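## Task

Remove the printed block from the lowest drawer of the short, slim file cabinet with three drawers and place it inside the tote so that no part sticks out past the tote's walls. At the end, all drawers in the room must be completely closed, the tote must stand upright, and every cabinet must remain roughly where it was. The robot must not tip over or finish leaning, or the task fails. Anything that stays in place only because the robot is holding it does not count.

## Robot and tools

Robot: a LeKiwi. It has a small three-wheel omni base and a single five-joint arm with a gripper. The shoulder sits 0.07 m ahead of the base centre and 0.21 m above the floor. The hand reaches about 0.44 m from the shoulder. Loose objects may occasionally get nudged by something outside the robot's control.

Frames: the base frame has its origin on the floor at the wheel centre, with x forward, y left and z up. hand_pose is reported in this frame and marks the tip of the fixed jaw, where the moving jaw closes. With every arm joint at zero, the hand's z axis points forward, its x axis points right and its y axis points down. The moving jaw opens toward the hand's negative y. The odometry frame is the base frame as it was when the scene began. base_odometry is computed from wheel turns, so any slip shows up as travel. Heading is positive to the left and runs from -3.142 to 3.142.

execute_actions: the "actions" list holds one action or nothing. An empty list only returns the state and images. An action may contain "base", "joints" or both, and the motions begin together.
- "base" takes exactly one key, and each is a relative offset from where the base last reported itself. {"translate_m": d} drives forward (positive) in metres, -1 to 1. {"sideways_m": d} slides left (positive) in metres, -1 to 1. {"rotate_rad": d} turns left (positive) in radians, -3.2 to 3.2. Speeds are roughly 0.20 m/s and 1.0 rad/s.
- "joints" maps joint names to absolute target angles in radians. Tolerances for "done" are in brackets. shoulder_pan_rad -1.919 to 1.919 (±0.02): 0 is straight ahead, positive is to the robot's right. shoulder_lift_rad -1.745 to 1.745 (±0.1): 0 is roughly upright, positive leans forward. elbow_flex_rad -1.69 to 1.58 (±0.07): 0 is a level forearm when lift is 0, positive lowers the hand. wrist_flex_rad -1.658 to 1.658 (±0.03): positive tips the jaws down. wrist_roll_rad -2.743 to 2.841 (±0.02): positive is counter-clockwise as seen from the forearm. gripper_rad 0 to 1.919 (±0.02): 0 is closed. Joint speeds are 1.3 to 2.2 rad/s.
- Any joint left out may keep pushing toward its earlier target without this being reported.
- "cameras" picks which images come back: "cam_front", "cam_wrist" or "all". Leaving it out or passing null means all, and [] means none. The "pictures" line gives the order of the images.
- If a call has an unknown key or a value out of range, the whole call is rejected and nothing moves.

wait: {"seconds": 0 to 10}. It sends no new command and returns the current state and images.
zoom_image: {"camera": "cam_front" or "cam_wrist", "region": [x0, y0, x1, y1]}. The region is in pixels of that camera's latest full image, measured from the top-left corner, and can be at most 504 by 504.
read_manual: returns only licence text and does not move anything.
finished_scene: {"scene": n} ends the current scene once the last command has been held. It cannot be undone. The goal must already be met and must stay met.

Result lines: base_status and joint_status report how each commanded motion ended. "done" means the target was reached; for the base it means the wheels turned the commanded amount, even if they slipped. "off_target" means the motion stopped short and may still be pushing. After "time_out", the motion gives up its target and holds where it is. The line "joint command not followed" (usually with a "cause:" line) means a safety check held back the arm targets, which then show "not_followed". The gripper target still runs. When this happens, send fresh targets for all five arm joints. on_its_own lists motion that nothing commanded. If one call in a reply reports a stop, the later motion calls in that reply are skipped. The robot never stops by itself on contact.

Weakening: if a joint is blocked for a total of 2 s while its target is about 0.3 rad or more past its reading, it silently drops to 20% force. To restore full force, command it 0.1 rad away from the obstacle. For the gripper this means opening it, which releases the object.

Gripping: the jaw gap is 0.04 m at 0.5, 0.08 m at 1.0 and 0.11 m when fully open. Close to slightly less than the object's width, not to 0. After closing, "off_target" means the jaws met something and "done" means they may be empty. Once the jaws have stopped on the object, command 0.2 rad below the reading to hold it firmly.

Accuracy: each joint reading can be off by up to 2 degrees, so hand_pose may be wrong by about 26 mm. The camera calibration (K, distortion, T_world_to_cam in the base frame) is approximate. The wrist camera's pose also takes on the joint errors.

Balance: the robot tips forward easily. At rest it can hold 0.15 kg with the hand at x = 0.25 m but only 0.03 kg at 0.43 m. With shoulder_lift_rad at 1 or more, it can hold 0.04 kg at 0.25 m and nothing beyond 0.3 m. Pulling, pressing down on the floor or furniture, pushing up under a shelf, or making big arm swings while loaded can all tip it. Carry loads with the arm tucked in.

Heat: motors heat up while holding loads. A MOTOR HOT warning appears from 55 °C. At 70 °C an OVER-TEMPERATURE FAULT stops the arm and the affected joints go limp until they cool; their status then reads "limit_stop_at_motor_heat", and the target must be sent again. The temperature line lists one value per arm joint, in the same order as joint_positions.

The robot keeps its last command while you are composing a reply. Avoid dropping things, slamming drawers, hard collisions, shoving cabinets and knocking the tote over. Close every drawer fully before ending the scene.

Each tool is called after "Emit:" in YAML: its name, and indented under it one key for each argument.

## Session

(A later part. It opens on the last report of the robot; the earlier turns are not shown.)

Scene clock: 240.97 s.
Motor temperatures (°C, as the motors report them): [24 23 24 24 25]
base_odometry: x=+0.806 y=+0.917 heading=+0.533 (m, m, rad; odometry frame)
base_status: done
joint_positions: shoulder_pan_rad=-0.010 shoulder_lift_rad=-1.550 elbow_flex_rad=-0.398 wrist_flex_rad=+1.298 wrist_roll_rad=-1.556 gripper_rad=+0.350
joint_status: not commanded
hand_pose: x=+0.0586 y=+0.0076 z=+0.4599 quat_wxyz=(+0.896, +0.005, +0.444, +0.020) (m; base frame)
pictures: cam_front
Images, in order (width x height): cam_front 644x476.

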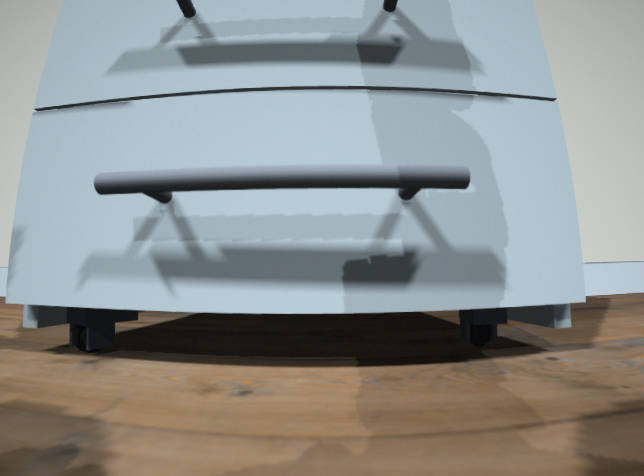

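Emit:
execute_actions:
  actions:
    - {"base":{"rotate_rad":-1.48}}
  cameras: ["cam_front"]

Emit:
execute_actions:
  actions:
    - {"base":{"translate_m":1.0},"joints":{"shoulder_lift_rad":-0.5,"elbow_flex_rad":-0.3,"wrist_flex_rad":0.9}}

Scene clock: 251.83 s.
Motor temperatures (°C, as the motors report them): [24 23 24 24 25]
base_odometry: x=+0.806 y=+0.917 heading=-0.943 (m, m, rad; odometry frame)
base_status: done
joint_positions: shoulder_pan_rad=-0.010 shoulder_lift_rad=-1.550 elbow_flex_rad=-0.398 wrist_flex_rad=+1.298 wrist_roll_rad=-1.556 gripper_rad=+0.350
joint_status: not commanded
hand_pose: x=+0.0586 y=+0.0076 z=+0.4599 quat_wxyz=(+0.896, +0.005, +0.444, +0.020) (m; base frame)
pictures: cam_front
Images, in order (width x height): cam_front 644x476.

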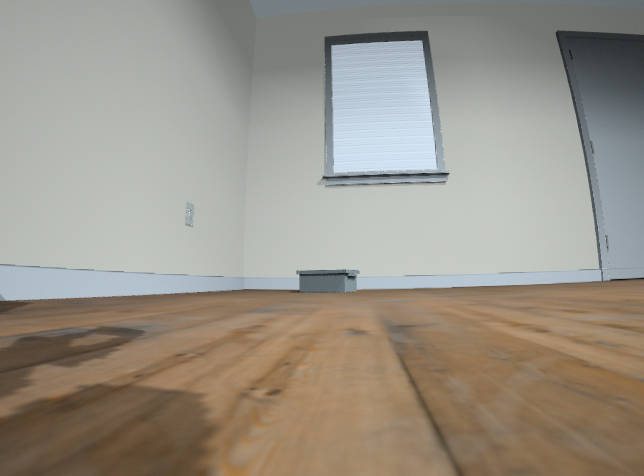

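Scene clock: 257.80 s.
Motor temperatures (°C, as the motors report them): [24 23 24 24 25]
base_odometry: x=+1.393 y=+0.108 heading=-0.943 (m, m, rad; odometry frame)
base_status: done
joint_positions: shoulder_pan_rad=-0.010 shoulder_lift_rad=-0.496 elbow_flex_rad=-0.292 wrist_flex_rad=+0.916 wrist_roll_rad=-1.556 gripper_rad=+0.350
joint_status: all done
hand_pose: x=+0.3189 y=+0.0103 z=+0.4001 quat_wxyz=(+0.660, +0.009, +0.751, +0.015) (m; base frame)
pictures: cam_front, cam_wrist
camera_calibration (this result's frames):
cam_wrist: T_world_to_cam=[[0.00638873, -0.99683, -0.0793005, 0.0378093], [-0.614623, 0.05864, -0.786638, 0.527827], [0.788795, 0.0537655, -0.6123, 0.0616149], [0, 0, 0, 1]] pos_world=[0.275572, 0.00342488, 0.455934]
Images, in order (width x height): cam_front 644x476, cam_wrist 476x644.

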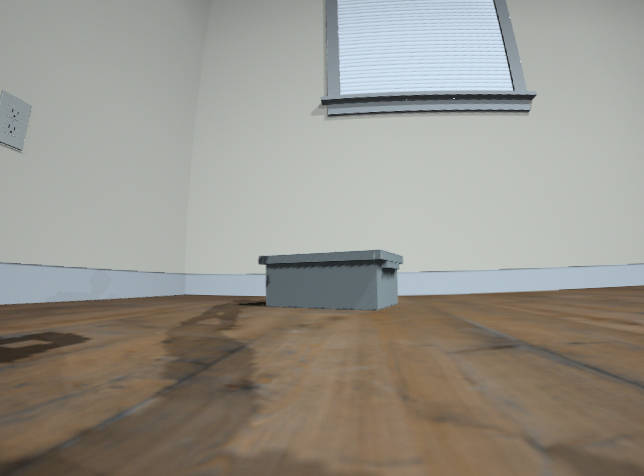

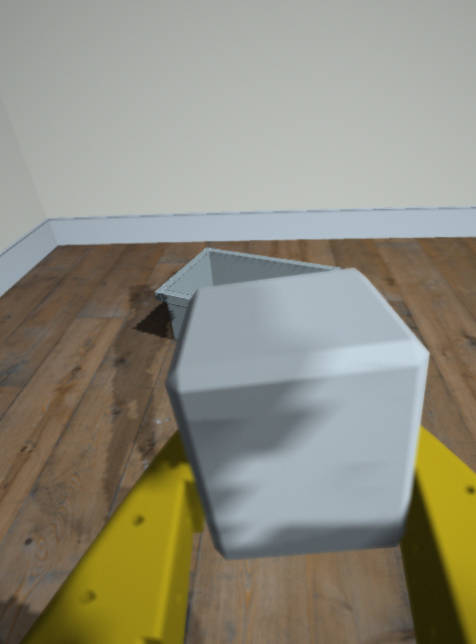

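Emit:
execute_actions:
  actions:
    - {"base":{"translate_m":0.55},"joints":{"shoulder_lift_rad":0.0,"elbow_flex_rad":-0.3,"wrist_flex_rad":1.5}}

Scene clock: 277.20 s.
Motor temperatures (°C, as the motors report them): [24 24 24 24 25]
base_odometry: x=+1.716 y=-0.337 heading=-0.943 (m, m, rad; odometry frame)
base_status: done
joint_positions: shoulder_pan_rad=-0.010 shoulder_lift_rad=+0.011 elbow_flex_rad=-0.289 wrist_flex_rad=+1.495 wrist_roll_rad=-1.556 gripper_rad=+0.350
joint_status: all done
hand_pose: x=+0.3105 y=+0.0102 z=+0.2125 quat_wxyz=(+0.176, +0.012, +0.984, +0.004) (m; base frame)
pictures: cam_front, cam_wrist
camera_calibration (this result's frames):
cam_wrist: T_world_to_cam=[[-0.0618823, -0.997523, -0.033429, 0.0343611], [-0.982184, 0.054908, 0.179719, 0.283895], [-0.177438, 0.0439549, -0.98315, 0.332374], [0, 0, 0, 1]] pos_world=[0.33994, 0.00407844, 0.276901]
Images, in order (width x height): cam_front 644x476, cam_wrist 476x644.

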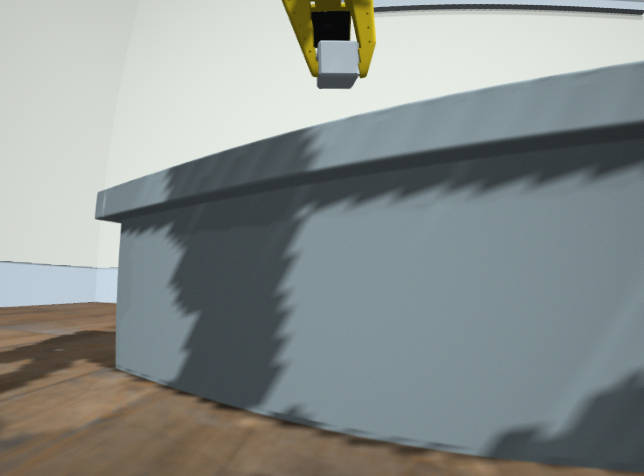

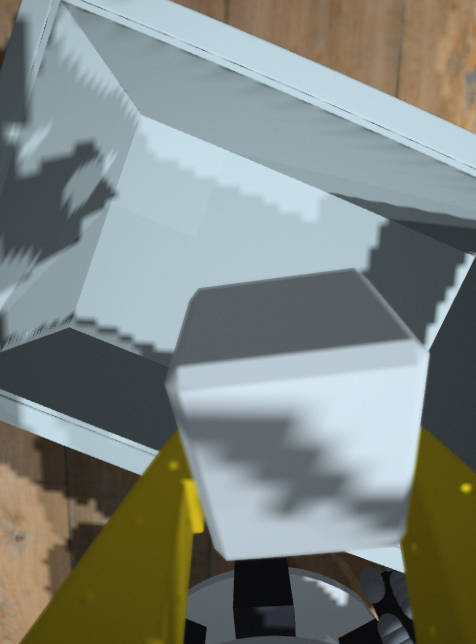

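Emit:
execute_actions:
  actions:
    - {"joints":{"shoulder_lift_rad":0.77,"elbow_flex_rad":-0.12,"wrist_flex_rad":0.89}}

Scene clock: 285.43 s.
Motor temperatures (°C, as the motors report them): [24 24 24 24 25]
base_odometry: x=+1.716 y=-0.337 heading=-0.943 (m, m, rad; odometry frame)
base_status: not commanded
joint_positions: shoulder_pan_rad=-0.010 shoulder_lift_rad=+0.789 elbow_flex_rad=-0.116 wrist_flex_rad=+0.900 wrist_roll_rad=-1.556 gripper_rad=+0.350
joint_status: all done
hand_pose: x=+0.3053 y=+0.0101 z=+0.0277 quat_wxyz=(-0.001, +0.012, +1.000, +0.000) (m; base frame)
pictures: cam_front, cam_wrist
camera_calibration (this result's frames):
cam_wrist: T_world_to_cam=[[-0.0690172, -0.997596, -0.00624575, 0.029232], [-0.858067, 0.0561682, 0.510457, 0.264898], [-0.508879, 0.0405896, -0.859881, 0.247563], [0, 0, 0, 1]] pos_world=[0.355298, 0.00423438, 0.0778379]
Images, in order (width x height): cam_front 644x476, cam_wrist 476x644.

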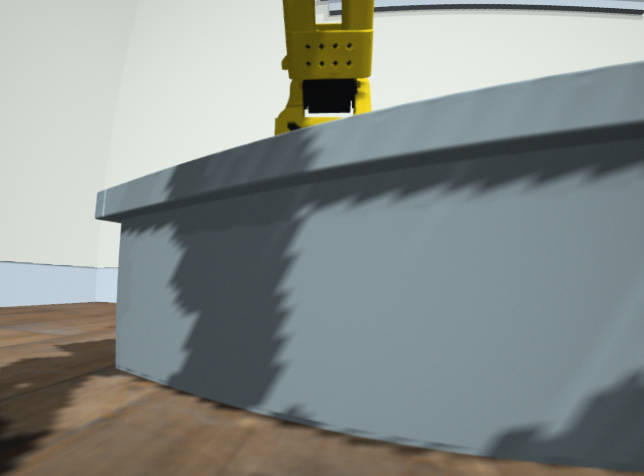

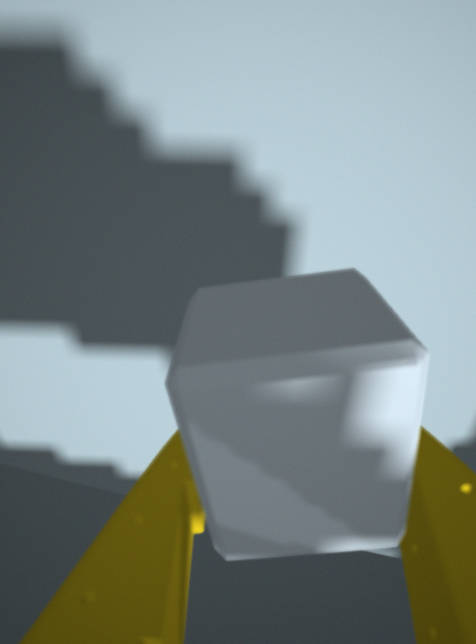

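Emit:
execute_actions:
  actions:
    - {"joints":{"shoulder_lift_rad":0.82,"wrist_flex_rad":0.85}}
  cameras: []

Emit:
execute_actions:
  actions:
    - {"joints":{"gripper_rad":0.6}}
  cameras: []

Emit:
execute_actions:
  actions:
    - {"joints":{"shoulder_lift_rad":0.0,"elbow_flex_rad":-0.3,"wrist_flex_rad":1.5}}
  cameras: ["cam_wrist"]

Scene clock: 295.70 s.
Motor temperatures (°C, as the motors report them): [24 24 24 24 25]
base_odometry: x=+1.716 y=-0.337 heading=-0.943 (m, m, rad; odometry frame)
base_status: not commanded
joint_positions: shoulder_pan_rad=-0.010 shoulder_lift_rad=+0.837 elbow_flex_rad=-0.116 wrist_flex_rad=+0.858 wrist_roll_rad=-1.556 gripper_rad=+0.350
joint_status: all done
hand_pose: x=+0.3031 y=+0.0101 z=+0.0179 quat_wxyz=(-0.004, +0.012, +1.000, +0.000) (m; base frame)
pictures: none
No camera images: the call's "cameras" was empty. Leave "cameras" out to get every camera's image.

Scene clock: 296.47 s.
Motor temperatures (°C, as the motors report them): [24 24 24 24 25]
base_odometry: x=+1.716 y=-0.337 heading=-0.943 (m, m, rad; odometry frame)
base_status: not commanded
joint_positions: shoulder_pan_rad=-0.010 shoulder_lift_rad=+0.837 elbow_flex_rad=-0.116 wrist_flex_rad=+0.858 wrist_roll_rad=-1.556 gripper_rad=+0.587
joint_status: all done
hand_pose: x=+0.3031 y=+0.0101 z=+0.0179 quat_wxyz=(-0.004, +0.012, +1.000, +0.000) (m; base frame)
pictures: none
No camera images: the call's "cameras" was empty. Leave "cameras" out to get every camera's image.

Scene clock: 297.60 s.
Motor temperatures (°C, as the motors report them): [24 24 24 24 25]
base_odometry: x=+1.716 y=-0.337 heading=-0.943 (m, m, rad; odometry frame)
base_status: not commanded
joint_positions: shoulder_pan_rad=-0.010 shoulder_lift_rad=+0.042 elbow_flex_rad=-0.271 wrist_flex_rad=+1.495 wrist_roll_rad=-1.556 gripper_rad=+0.588
joint_status: all done
hand_pose: x=+0.3084 y=+0.0102 z=+0.2027 quat_wxyz=(+0.152, +0.012, +0.988, +0.003) (m; base frame)
pictures: cam_wrist
camera_calibration (this result's frames):
cam_wrist: T_world_to_cam=[[-0.0634358, -0.997539, -0.0298555, 0.0336342], [-0.972184, 0.0550095, 0.227666, 0.270779], [-0.225464, 0.0434673, -0.973281, 0.335135], [0, 0, 0, 1]] pos_world=[0.340941, 0.0040886, 0.265538]
Images, in order (width x height): cam_wrist 476x644.

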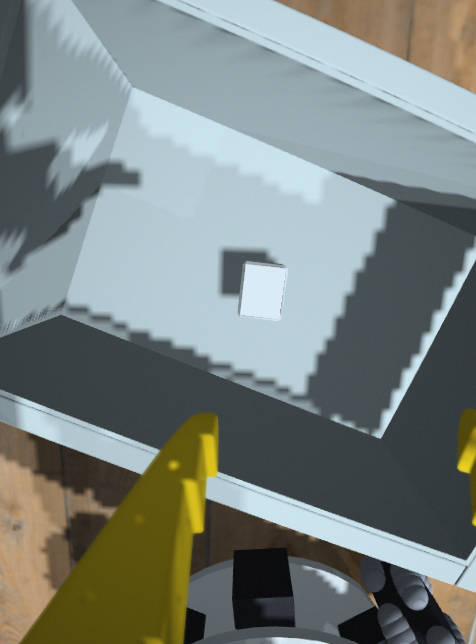

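Emit:
finished_scene:
  scene: 1

The scene is finished: the task was done.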